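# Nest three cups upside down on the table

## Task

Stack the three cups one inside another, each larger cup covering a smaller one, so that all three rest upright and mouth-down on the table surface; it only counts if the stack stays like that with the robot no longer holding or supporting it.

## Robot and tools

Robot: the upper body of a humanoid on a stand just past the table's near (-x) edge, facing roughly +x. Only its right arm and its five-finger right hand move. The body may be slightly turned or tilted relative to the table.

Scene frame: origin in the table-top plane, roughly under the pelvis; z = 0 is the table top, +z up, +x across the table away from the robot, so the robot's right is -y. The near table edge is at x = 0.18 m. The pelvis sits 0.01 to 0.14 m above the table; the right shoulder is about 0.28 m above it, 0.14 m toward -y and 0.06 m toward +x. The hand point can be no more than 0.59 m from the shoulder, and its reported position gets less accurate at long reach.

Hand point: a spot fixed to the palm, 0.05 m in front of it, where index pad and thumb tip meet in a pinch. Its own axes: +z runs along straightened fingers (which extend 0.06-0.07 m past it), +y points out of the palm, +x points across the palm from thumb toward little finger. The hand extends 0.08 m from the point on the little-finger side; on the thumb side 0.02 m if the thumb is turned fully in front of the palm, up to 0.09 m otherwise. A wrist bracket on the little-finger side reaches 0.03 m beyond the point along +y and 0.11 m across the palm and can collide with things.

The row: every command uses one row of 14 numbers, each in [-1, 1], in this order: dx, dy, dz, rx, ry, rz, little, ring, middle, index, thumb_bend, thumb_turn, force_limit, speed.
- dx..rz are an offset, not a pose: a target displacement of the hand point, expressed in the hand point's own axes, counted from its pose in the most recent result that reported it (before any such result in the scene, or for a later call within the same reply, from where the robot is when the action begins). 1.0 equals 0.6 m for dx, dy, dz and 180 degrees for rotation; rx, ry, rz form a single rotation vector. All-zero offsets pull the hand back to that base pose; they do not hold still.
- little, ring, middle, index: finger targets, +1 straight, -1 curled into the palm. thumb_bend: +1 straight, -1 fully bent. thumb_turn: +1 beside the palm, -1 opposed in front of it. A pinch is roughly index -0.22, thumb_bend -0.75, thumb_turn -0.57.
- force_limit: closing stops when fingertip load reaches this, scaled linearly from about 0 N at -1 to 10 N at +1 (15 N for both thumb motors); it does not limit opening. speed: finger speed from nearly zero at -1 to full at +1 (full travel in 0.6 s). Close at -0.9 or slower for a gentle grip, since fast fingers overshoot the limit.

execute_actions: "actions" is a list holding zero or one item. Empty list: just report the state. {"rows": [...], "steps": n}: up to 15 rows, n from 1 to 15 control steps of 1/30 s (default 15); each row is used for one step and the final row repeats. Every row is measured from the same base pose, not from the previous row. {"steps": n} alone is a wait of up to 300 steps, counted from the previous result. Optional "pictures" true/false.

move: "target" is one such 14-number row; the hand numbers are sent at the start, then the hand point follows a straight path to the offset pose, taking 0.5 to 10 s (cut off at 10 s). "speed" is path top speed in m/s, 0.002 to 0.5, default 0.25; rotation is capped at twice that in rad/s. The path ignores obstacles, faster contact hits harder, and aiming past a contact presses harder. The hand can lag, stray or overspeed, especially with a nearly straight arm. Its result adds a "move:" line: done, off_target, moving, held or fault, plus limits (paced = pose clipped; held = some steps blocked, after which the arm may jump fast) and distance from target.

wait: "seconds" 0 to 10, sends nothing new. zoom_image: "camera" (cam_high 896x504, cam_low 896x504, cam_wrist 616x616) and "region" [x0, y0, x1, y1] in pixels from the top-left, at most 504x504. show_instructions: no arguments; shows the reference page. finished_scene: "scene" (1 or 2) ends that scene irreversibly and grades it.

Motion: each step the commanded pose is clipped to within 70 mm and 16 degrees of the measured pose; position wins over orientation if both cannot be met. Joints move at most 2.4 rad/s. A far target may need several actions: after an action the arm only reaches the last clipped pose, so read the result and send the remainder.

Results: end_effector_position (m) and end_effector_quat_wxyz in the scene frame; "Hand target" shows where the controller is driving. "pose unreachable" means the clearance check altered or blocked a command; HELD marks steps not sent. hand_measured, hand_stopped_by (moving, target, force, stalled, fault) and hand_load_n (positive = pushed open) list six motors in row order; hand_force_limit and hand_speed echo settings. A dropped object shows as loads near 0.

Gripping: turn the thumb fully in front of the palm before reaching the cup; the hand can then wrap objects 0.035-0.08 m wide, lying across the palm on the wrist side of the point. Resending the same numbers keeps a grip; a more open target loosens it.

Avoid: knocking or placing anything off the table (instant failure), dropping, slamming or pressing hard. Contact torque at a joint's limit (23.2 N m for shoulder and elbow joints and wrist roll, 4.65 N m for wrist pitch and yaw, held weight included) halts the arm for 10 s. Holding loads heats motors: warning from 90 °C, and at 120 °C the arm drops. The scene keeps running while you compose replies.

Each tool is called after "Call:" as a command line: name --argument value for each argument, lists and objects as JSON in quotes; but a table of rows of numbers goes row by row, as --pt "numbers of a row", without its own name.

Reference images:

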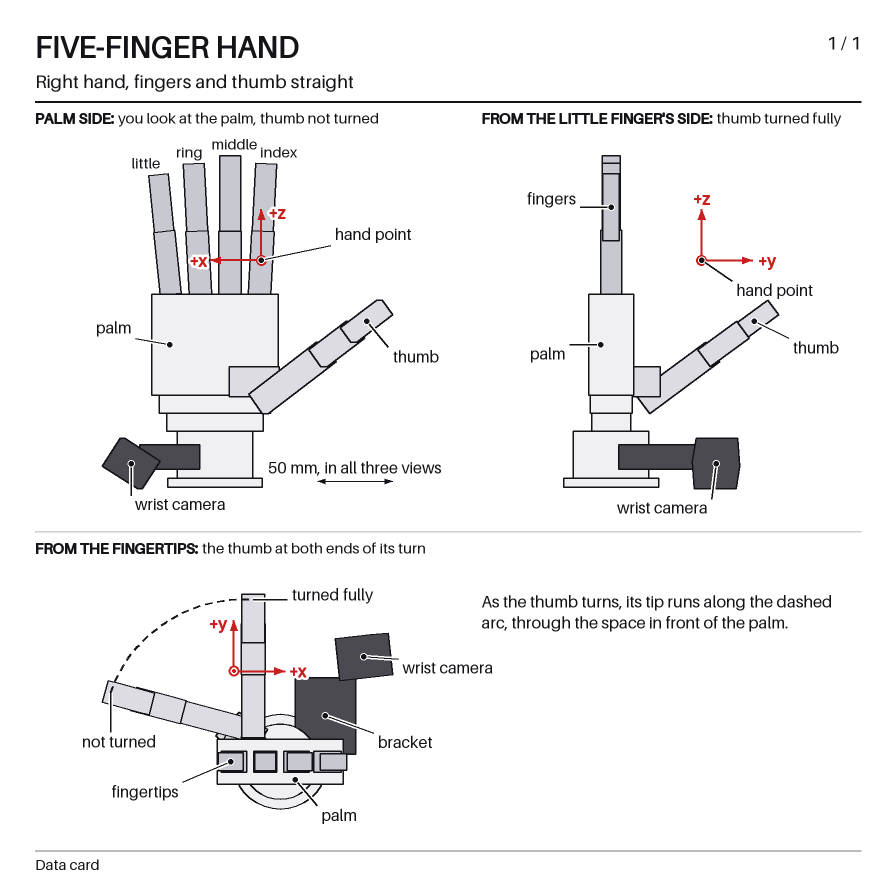

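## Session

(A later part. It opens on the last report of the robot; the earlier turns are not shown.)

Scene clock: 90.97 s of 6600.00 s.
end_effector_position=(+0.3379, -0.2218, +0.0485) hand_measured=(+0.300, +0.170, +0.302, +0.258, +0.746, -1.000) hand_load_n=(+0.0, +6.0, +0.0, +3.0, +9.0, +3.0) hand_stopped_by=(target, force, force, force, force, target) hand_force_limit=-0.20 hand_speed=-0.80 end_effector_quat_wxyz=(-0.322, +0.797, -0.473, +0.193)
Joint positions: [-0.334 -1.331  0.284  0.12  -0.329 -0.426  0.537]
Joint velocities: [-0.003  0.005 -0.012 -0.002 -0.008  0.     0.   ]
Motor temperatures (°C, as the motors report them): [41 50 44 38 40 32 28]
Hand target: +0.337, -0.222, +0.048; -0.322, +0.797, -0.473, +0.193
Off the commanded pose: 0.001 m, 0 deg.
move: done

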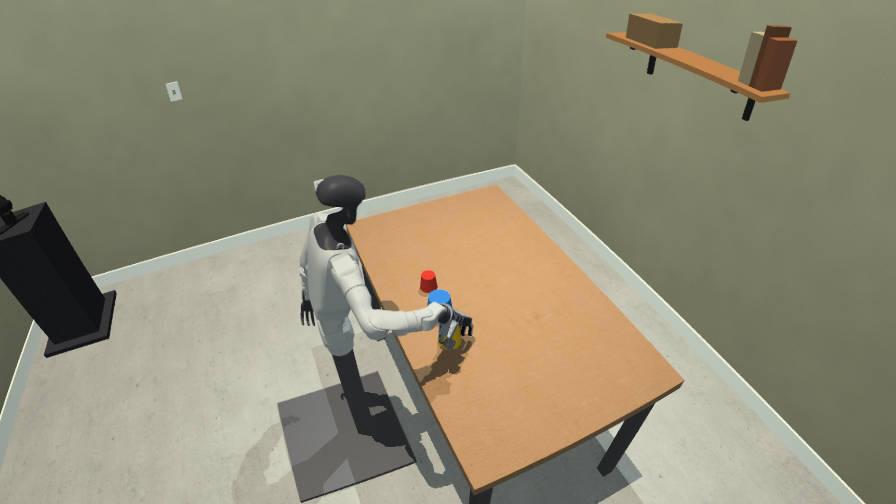

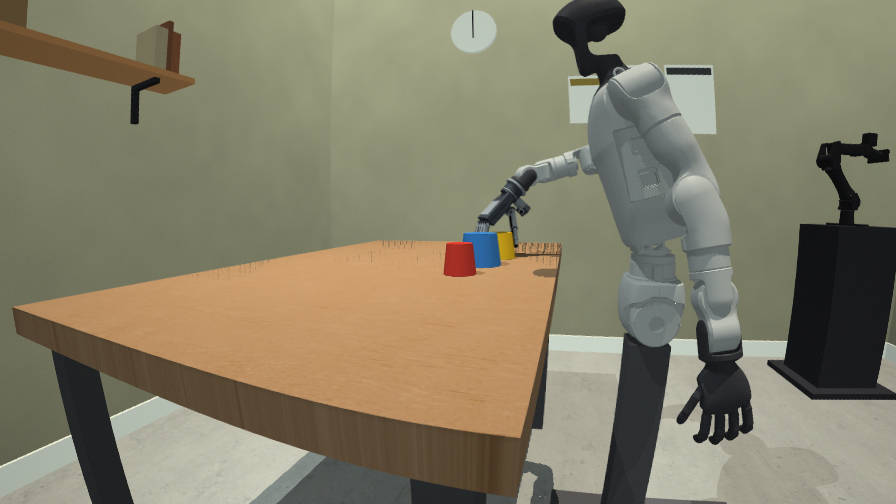

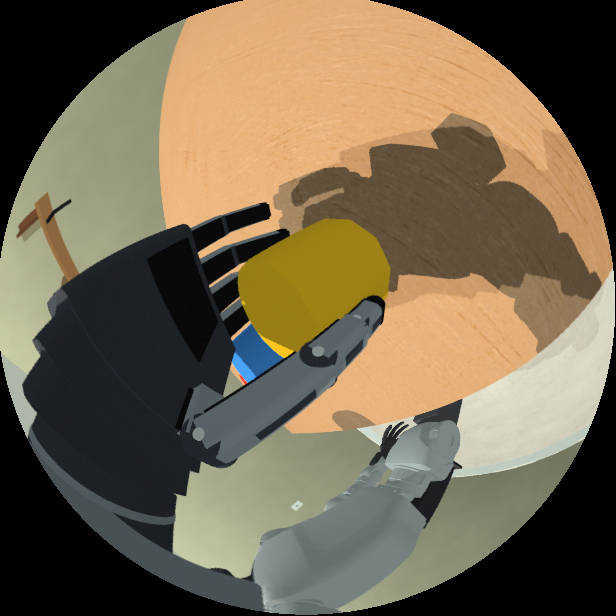

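Call:
move --target '[0,-0.12,-0.12,0,0,0,0.3,-0.4,-0.4,-0.4,-0.6,-1,-0.2,-0.8]' --speed 0.08

Call:
zoom_image --camera "cam_low" --region '[400, 120, 600, 300]'

Call:
zoom_image --camera "cam_high" --region '[390, 250, 510, 355]'

Scene clock: 95.87 s of 6600.00 s.
end_effector_position=(+0.3366, -0.2196, +0.1491) hand_measured=(+0.300, +0.170, +0.302, +0.258, +0.746, -1.000) hand_load_n=(+0.0, +3.0, +0.0, +1.0, +3.5, +1.5) hand_stopped_by=(target, force, force, force, force, target) hand_force_limit=-0.20 hand_speed=-0.80 end_effector_quat_wxyz=(-0.320, +0.799, -0.471, +0.193)
Joint positions: [-0.272 -1.627  0.022 -0.01   0.045 -0.4    0.784]
Joint velocities: [-0.005 -0.003  0.006  0.009 -0.006  0.     0.   ]
Motor temperatures (°C, as the motors report them): [41 50 45 38 40 32 28]
Hand target: +0.336, -0.218, +0.149; -0.322, +0.799, -0.471, +0.191
Off the commanded pose: 0.003 m, 0 deg.
After step 90, 0.20 s passed at rest.
move: done

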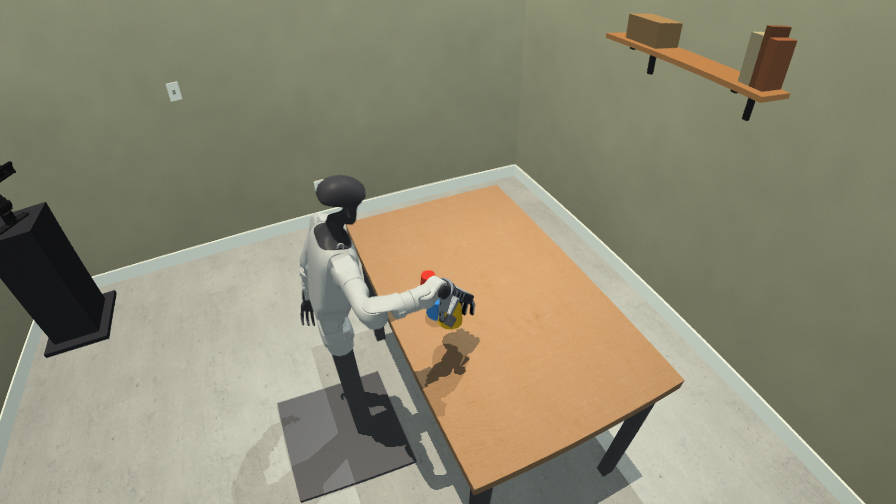

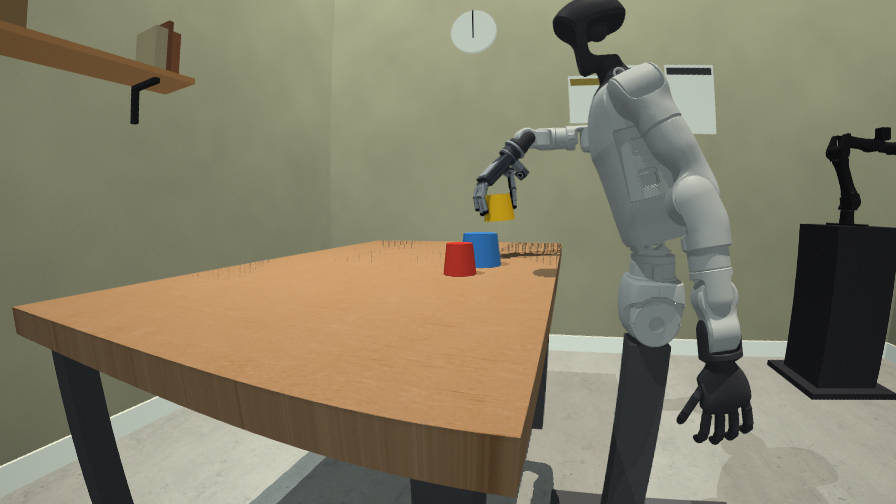

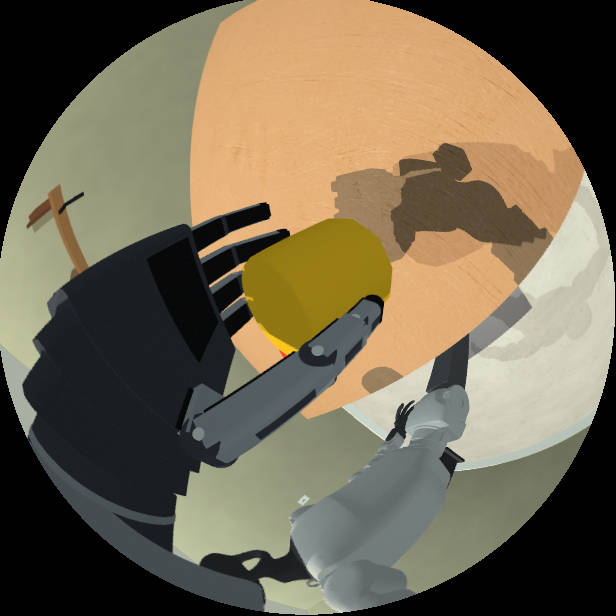

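Region (400, 120, 600, 300) of cam_low's 896x504 image, scaled by 2.520, with more detail than that image has; it fills the top 454 rows of this view, and the rest is white.

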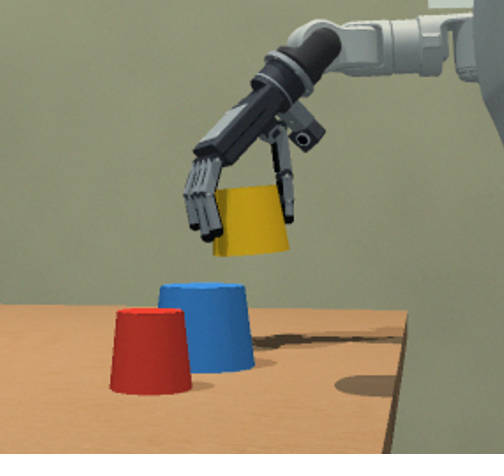

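Region (390, 250, 510, 355) of cam_high's 896x504 image, scaled by 4.200, with more detail than that image has; it fills the top 441 rows of this view, and the rest is white.

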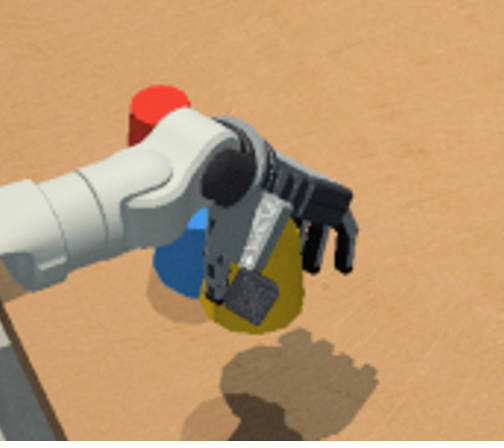

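Call:
move --target '[-0.332,-0.136,0.136,0,-0.059,-0.059,0.3,-0.5,-0.5,-0.5,-0.7,-1,-0.1,-0.9]' --speed 0.1

Call:
zoom_image --camera "cam_low" --region '[380, 120, 580, 300]'

Call:
zoom_image --camera "cam_high" --region '[370, 220, 490, 325]'

Scene clock: 110.73 s of 6600.00 s.
end_effector_position=(+0.3407, +0.0031, +0.1420) hand_measured=(+0.300, +0.156, +0.266, +0.232, +0.746, -1.000) hand_load_n=(+0.0, +2.5, +5.0, +3.5, +10.0, +1.5) hand_stopped_by=(target, force, force, force, force, target) hand_force_limit=-0.10 hand_speed=-0.90 end_effector_quat_wxyz=(-0.336, +0.855, -0.367, +0.144)
Joint positions: [-1.233 -0.846  0.787 -0.412 -0.38   0.476  1.159]
Joint velocities: [ 0.003  0.005  0.017 -0.009  0.005  0.001  0.   ]
Motor temperatures (°C, as the motors report them): [42 51 45 38 40 32 28]
Hand target: +0.342, +0.002, +0.142; -0.334, +0.855, -0.369, +0.147
Off the commanded pose: 0.008 m, 1 deg.
After step 90, 9.23 s passed at rest.
move: off_target

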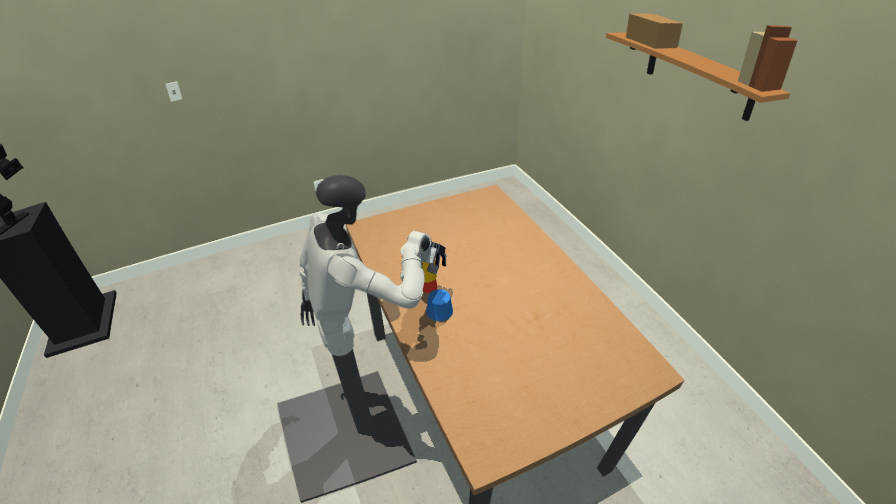

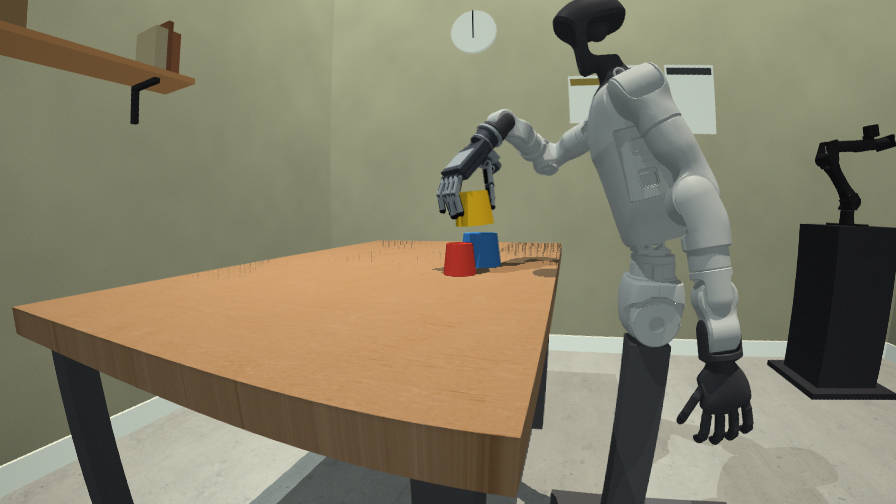

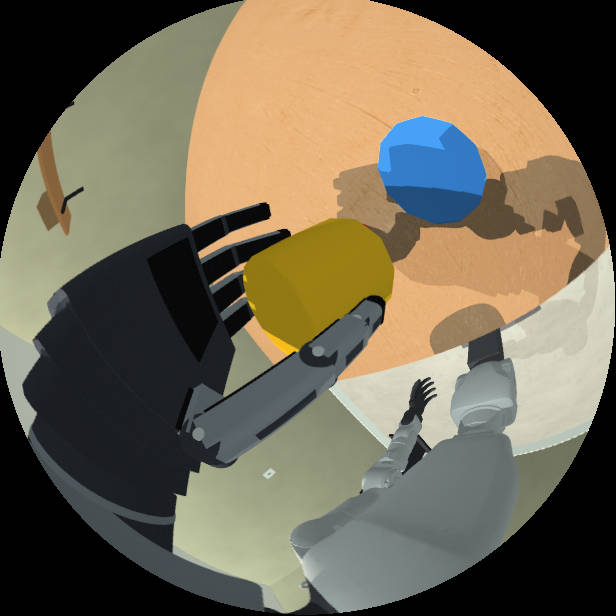

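Region (380, 120, 580, 300) of cam_low's 896x504 image, scaled by 2.520, with more detail than that image has; it fills the top 454 rows of this view, and the rest is white.

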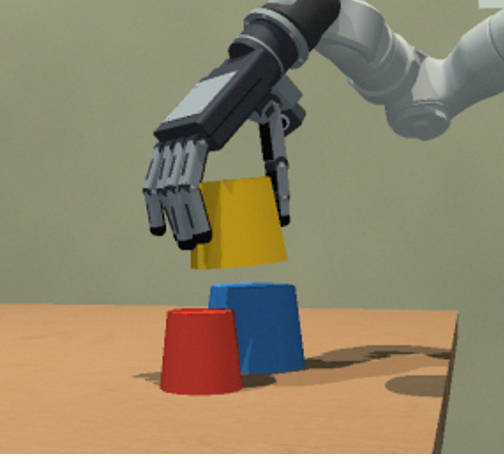

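Region (370, 220, 490, 325) of cam_high's 896x504 image, scaled by 4.200, with more detail than that image has; it fills the top 441 rows of this view, and the rest is white.

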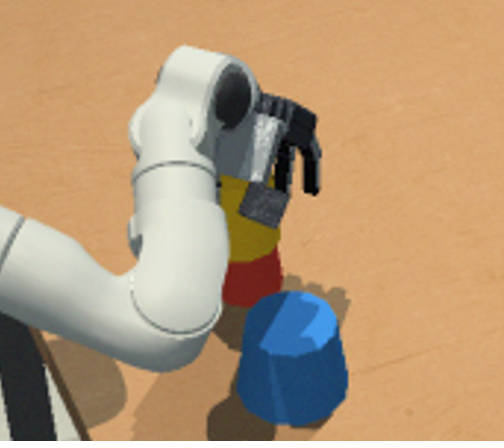

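Call:
move --target '[0.002,-0.002,0.048,0.04,0,0,0.3,-0.5,-0.5,-0.5,-0.7,-1,-0.1,-0.9]' --speed 0.05

Call:
zoom_image --camera "cam_low" --region '[380, 120, 580, 300]'

Call:
zoom_image --camera "cam_high" --region '[370, 220, 490, 325]'

Scene clock: 122.90 s of 6600.00 s.
end_effector_position=(+0.3570, +0.0170, +0.1225) hand_measured=(+0.300, +0.156, +0.266, +0.232, +0.746, -1.000) hand_load_n=(+0.0, +2.5, +5.0, +3.5, +10.0, +1.5) hand_stopped_by=(target, force, force, force, force, target) hand_force_limit=-0.10 hand_speed=-0.90 end_effector_quat_wxyz=(-0.390, +0.832, -0.358, +0.165)
Joint positions: [-1.135 -0.828  0.831 -0.381 -0.438  0.432  0.936]
Joint velocities: [-0.012 -0.003  0.002 -0.002 -0.003  0.    -0.007]
Motor temperatures (°C, as the motors report them): [46 48 45 38 40 32 28]
Hand target: +0.357, +0.017, +0.122; -0.390, +0.832, -0.358, +0.167
Off the commanded pose: 0.001 m, 0 deg.
After step 90, 7.63 s passed at rest.
move: done

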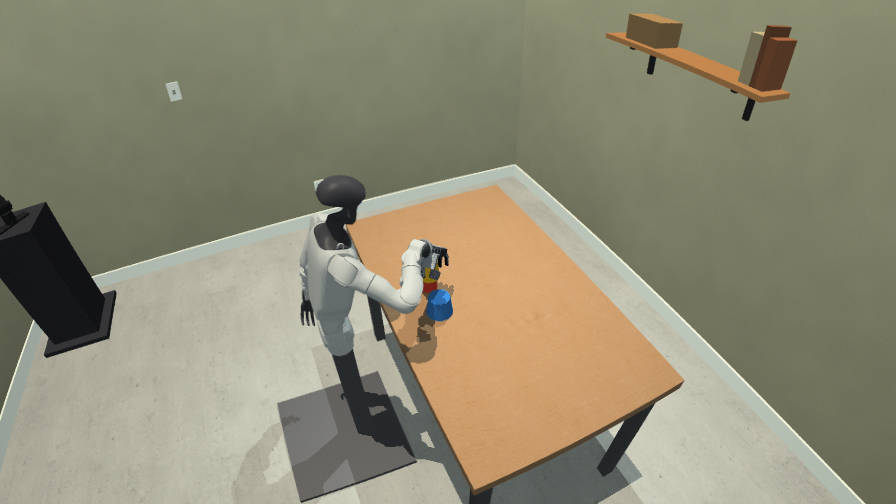

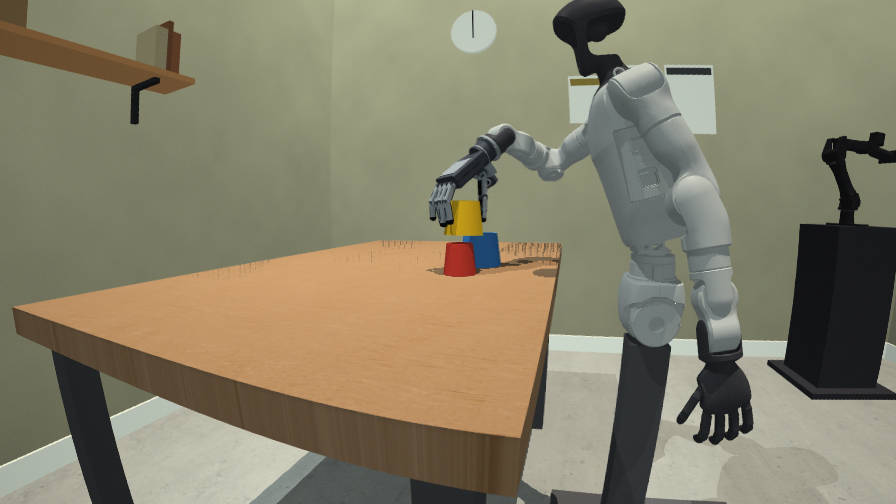

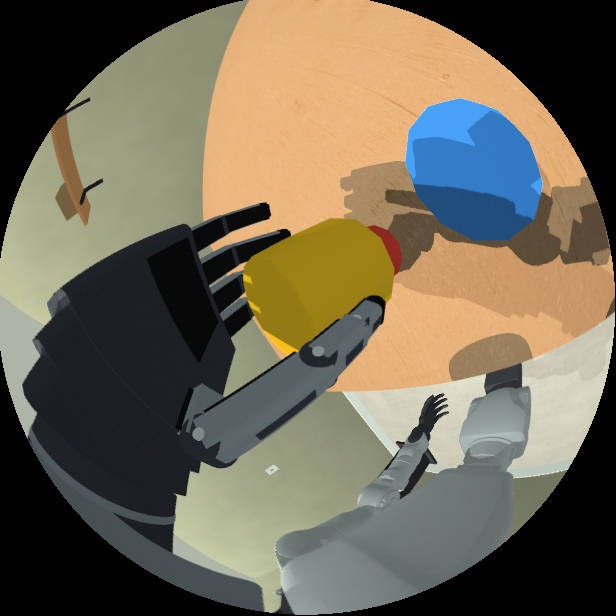

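Region (380, 120, 580, 300) of cam_low's 896x504 image, scaled by 2.520, with more detail than that image has; it fills the top 454 rows of this view, and the rest is white.

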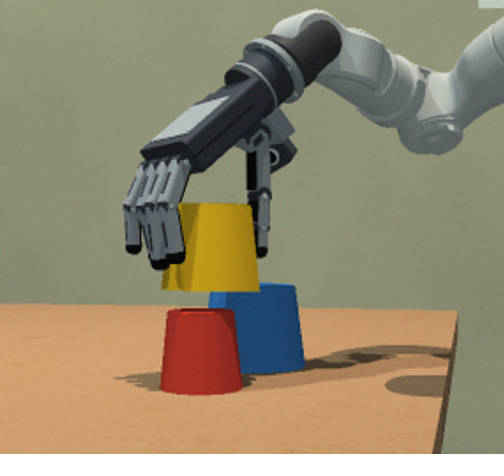

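Region (370, 220, 490, 325) of cam_high's 896x504 image, scaled by 4.200, with more detail than that image has; it fills the top 441 rows of this view, and the rest is white.

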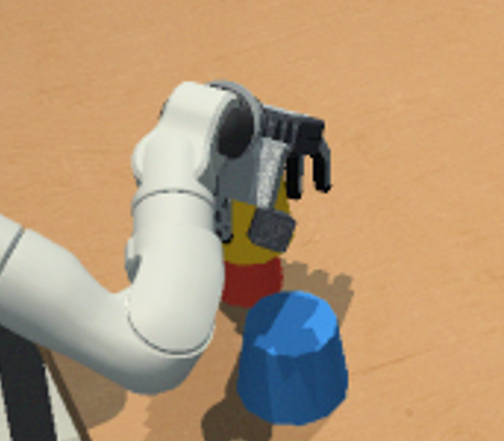

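Call:
move --target '[-0.012,0.006,0.028,0,0,0,0.3,-0.5,-0.5,-0.5,-0.7,-1,-0.1,-0.9]' --speed 0.03

Call:
zoom_image --camera "cam_low" --region '[410, 180, 530, 290]'

Call:
zoom_image --camera "cam_high" --region '[400, 240, 470, 300]'

Scene clock: 130.57 s of 6600.00 s.
end_effector_position=(+0.3587, +0.0294, +0.1088) hand_measured=(+0.300, +0.156, +0.266, +0.232, +0.746, -1.000) hand_load_n=(+0.0, +2.5, +5.0, +3.5, +10.0, +1.5) hand_stopped_by=(target, force, force, force, force, target) hand_force_limit=-0.10 hand_speed=-0.90 end_effector_quat_wxyz=(-0.389, +0.833, -0.359, +0.162)
Joint positions: [-1.137 -0.759  0.882 -0.324 -0.477  0.442  0.905]
Joint velocities: [ 0.008  0.    -0.005 -0.009 -0.002  0.     0.   ]
Motor temperatures (°C, as the motors report them): [47 46 45 39 40 32 29]
Hand target: +0.360, +0.030, +0.109; -0.390, +0.832, -0.359, +0.166
Off the commanded pose: 0.001 m, 0 deg.
After step 90, 3.80 s passed at rest.
move: done

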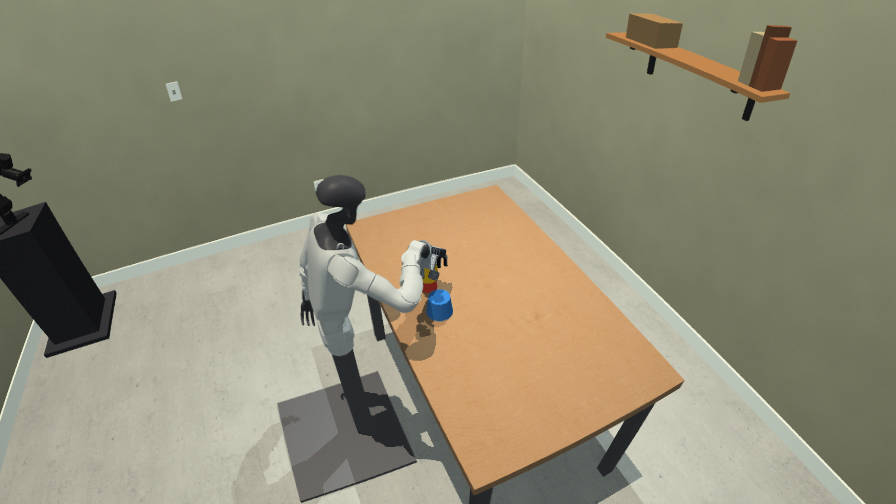

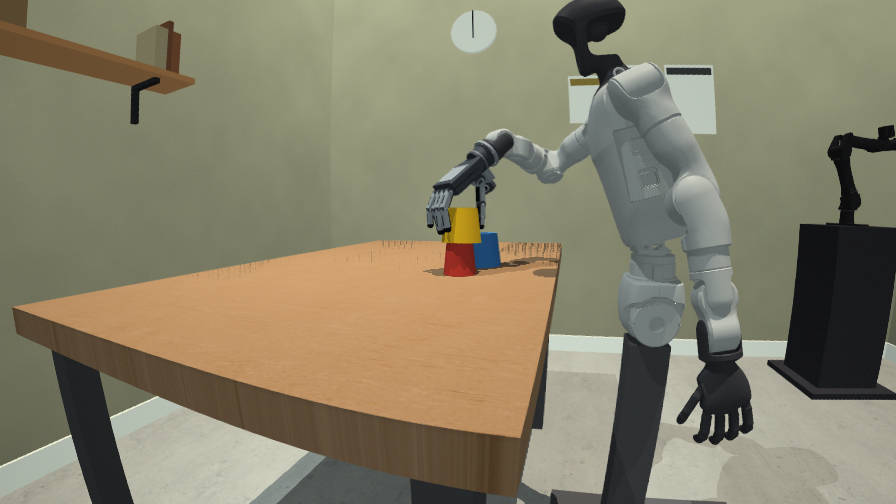

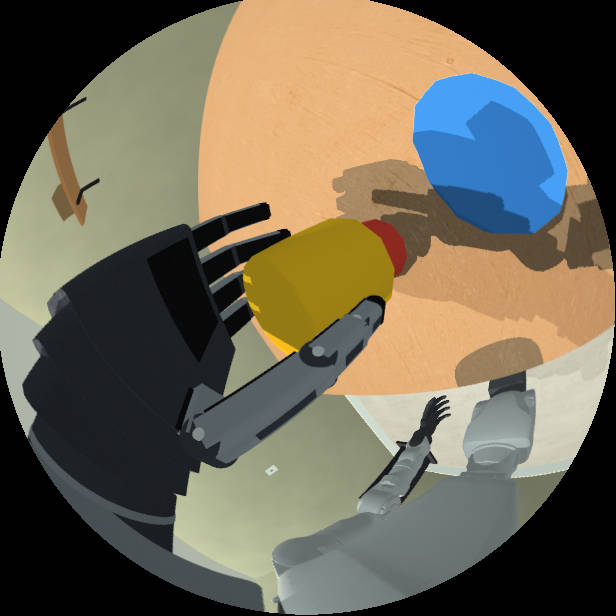

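Region (410, 180, 530, 290) of cam_low's 896x504 image, scaled by 4.200, with more detail than that image has; it fills the top 462 rows of this view, and the rest is white.

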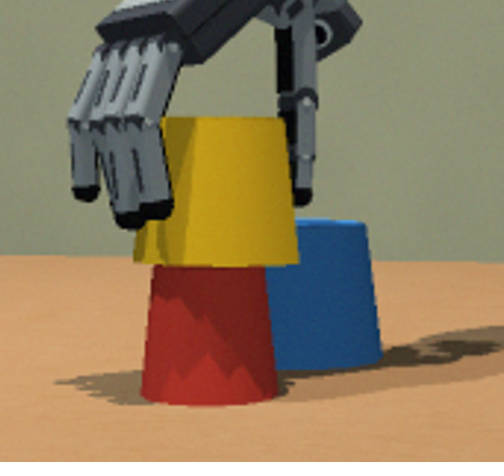

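Region (400, 240, 470, 300) of cam_high's 896x504 image, scaled by 7.200, with more detail than that image has; it fills the top 432 rows of this view, and the rest is white.

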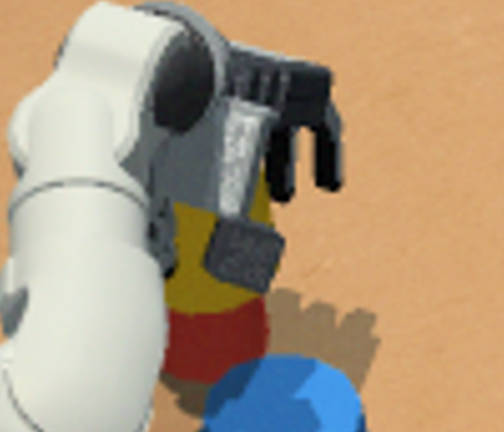

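Call:
move --target '[0.003,0.037,0.034,0,0,0,0.3,-0.5,-0.5,-0.5,-0.7,-1,-0.1,-0.9]' --speed 0.02

Call:
zoom_image --camera "cam_low" --region '[410, 180, 530, 290]'

Call:
zoom_image --camera "cam_high" --region '[400, 240, 470, 300]'

Scene clock: 137.27 s of 6600.00 s.
end_effector_position=(+0.3619, +0.0293, +0.0797) hand_measured=(+0.300, +0.156, +0.266, +0.232, +0.746, -1.000) hand_load_n=(+0.0, +2.5, +5.0, +3.5, +10.0, +1.5) hand_stopped_by=(target, force, force, force, force, target) hand_force_limit=-0.10 hand_speed=-0.90 end_effector_quat_wxyz=(-0.389, +0.832, -0.361, +0.161)
Joint positions: [-1.095 -0.744  0.955 -0.245 -0.487  0.403  0.783]
Joint velocities: [ 0.018  0.     0.015 -0.005 -0.006  0.    -0.005]
Motor temperatures (°C, as the motors report them): [48 46 45 39 40 32 29]
Hand target: +0.362, +0.029, +0.079; -0.389, +0.832, -0.360, +0.162
Off the commanded pose: 0.002 m, 0 deg.
After step 90, 1.93 s passed at rest.
move: done

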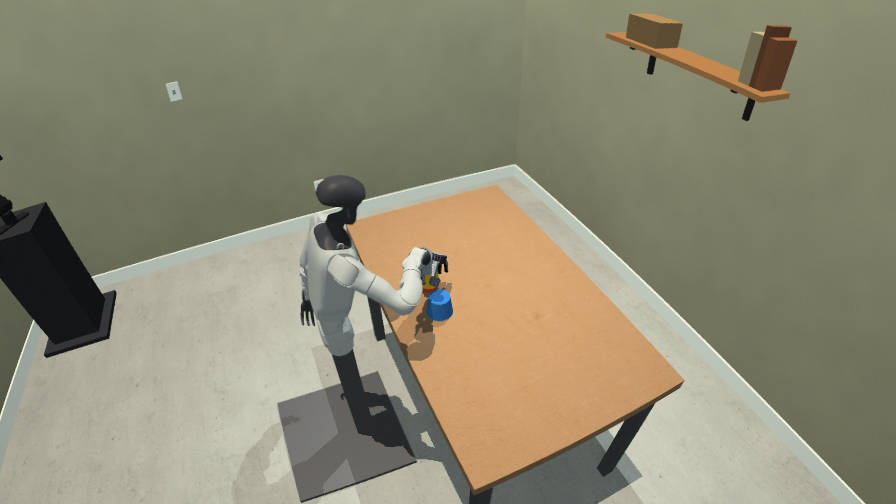

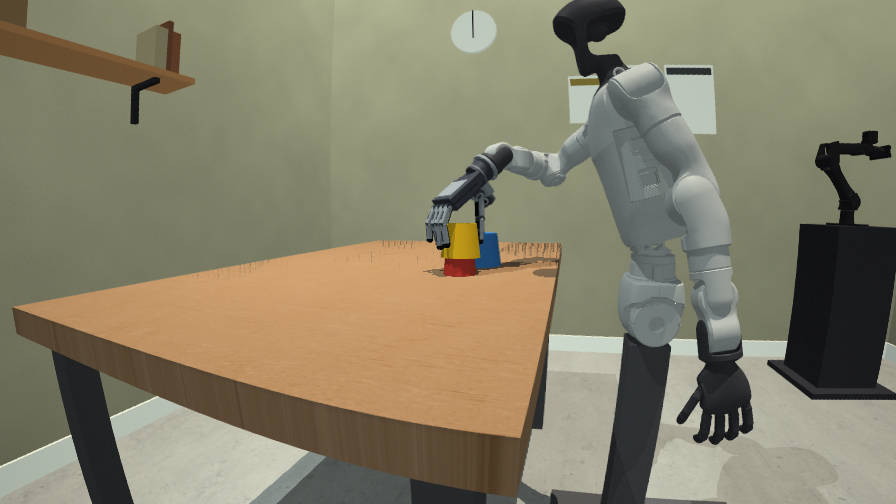

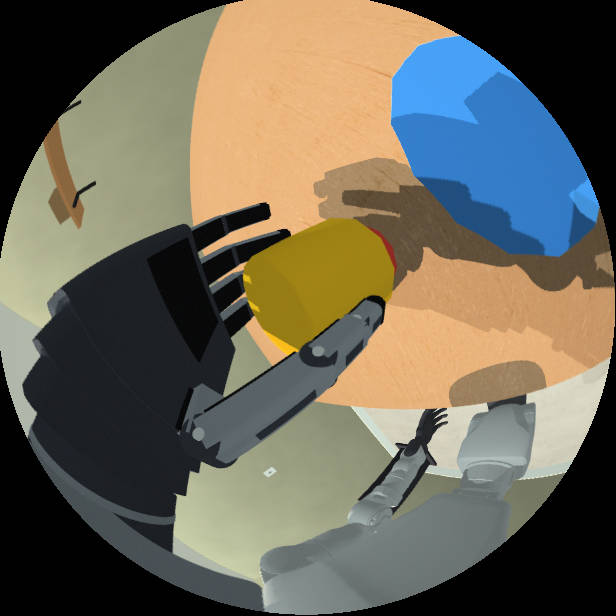

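Region (410, 180, 530, 290) of cam_low's 896x504 image, scaled by 4.200, with more detail than that image has; it fills the top 462 rows of this view, and the rest is white.

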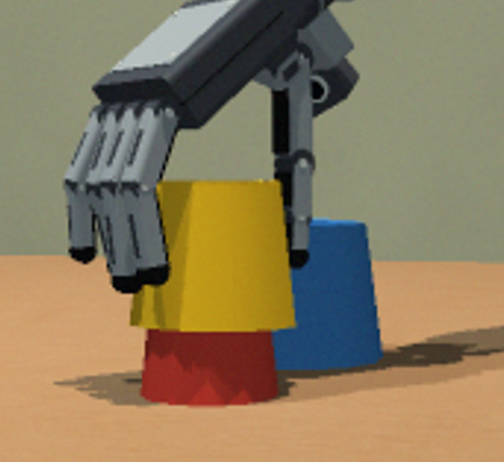

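Region (400, 240, 470, 300) of cam_high's 896x504 image, scaled by 7.200, with more detail than that image has; it fills the top 432 rows of this view, and the rest is white.

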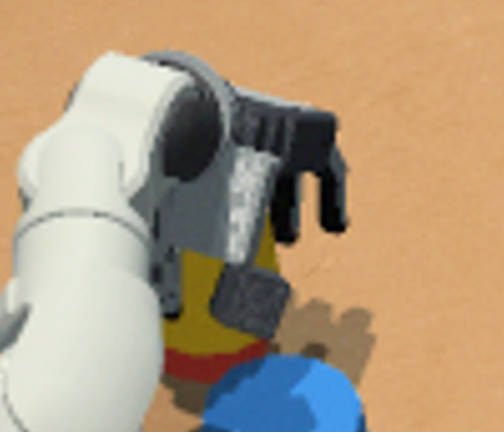

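Call:
move --target '[0.001,0.039,0.032,0,0,0,0.3,-0.5,-0.5,-0.5,-0.7,-1,-0.1,-0.9]' --speed 0.02

Call:
zoom_image --camera "cam_low" --region '[410, 180, 530, 290]'

Scene clock: 143.00 s of 6600.00 s.
end_effector_position=(+0.3631, +0.0290, +0.0504) hand_measured=(+0.300, +0.156, +0.266, +0.232, +0.746, -1.000) hand_load_n=(+0.0, +2.5, +5.0, +3.5, +10.0, +1.5) hand_stopped_by=(target, force, force, force, force, target) hand_force_limit=-0.10 hand_speed=-0.90 end_effector_quat_wxyz=(-0.390, +0.831, -0.364, +0.161)
Joint positions: [-1.059 -0.721  1.027 -0.156 -0.496  0.367  0.662]
Joint velocities: [ 0.002  0.003  0.018  0.012 -0.002  0.    -0.005]
Motor temperatures (°C, as the motors report them): [48 45 44 39 40 32 29]
Hand target: +0.363, +0.029, +0.050; -0.390, +0.831, -0.363, +0.162
Off the commanded pose: 0.002 m, 0 deg.
After step 90, 0.97 s passed at rest.
move: done

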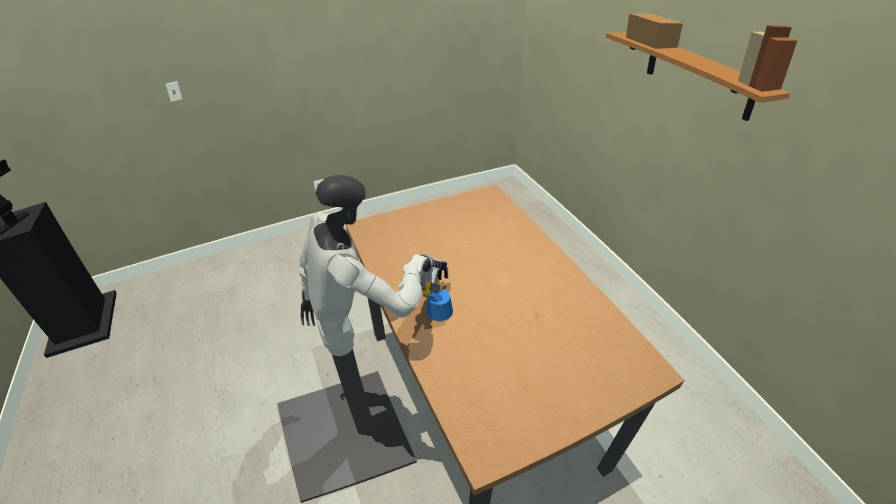

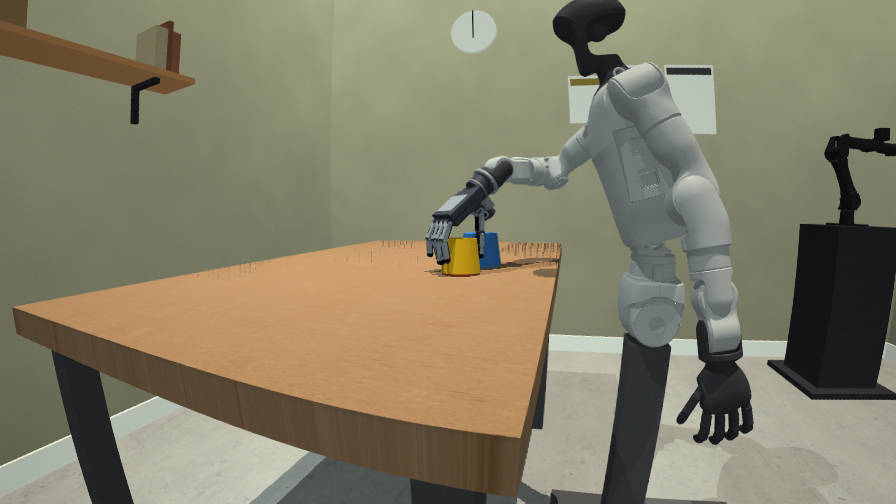

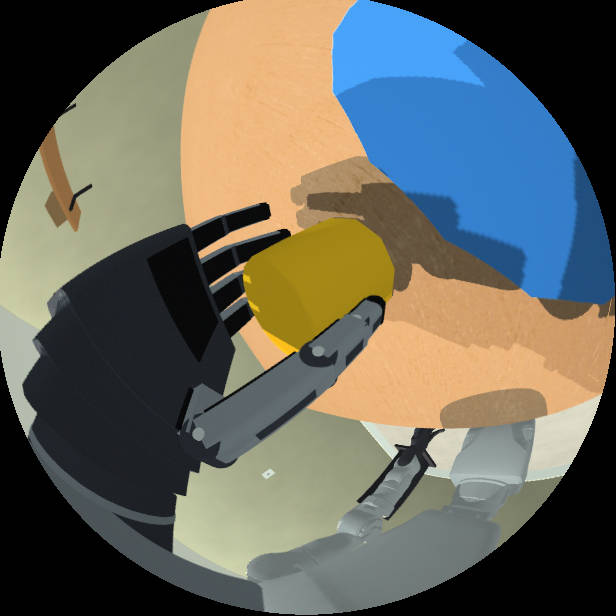

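Region (410, 180, 530, 290) of cam_low's 896x504 image, scaled by 4.200, with more detail than that image has; it fills the top 462 rows of this view, and the rest is white.

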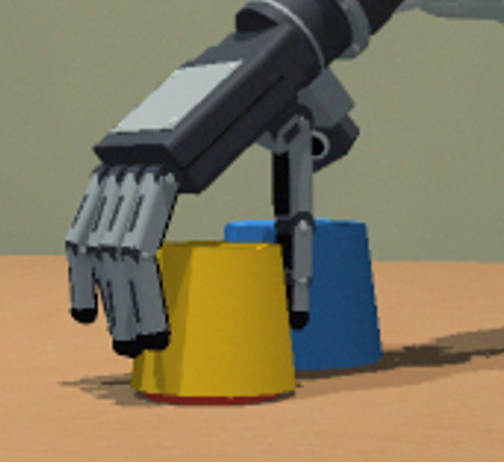

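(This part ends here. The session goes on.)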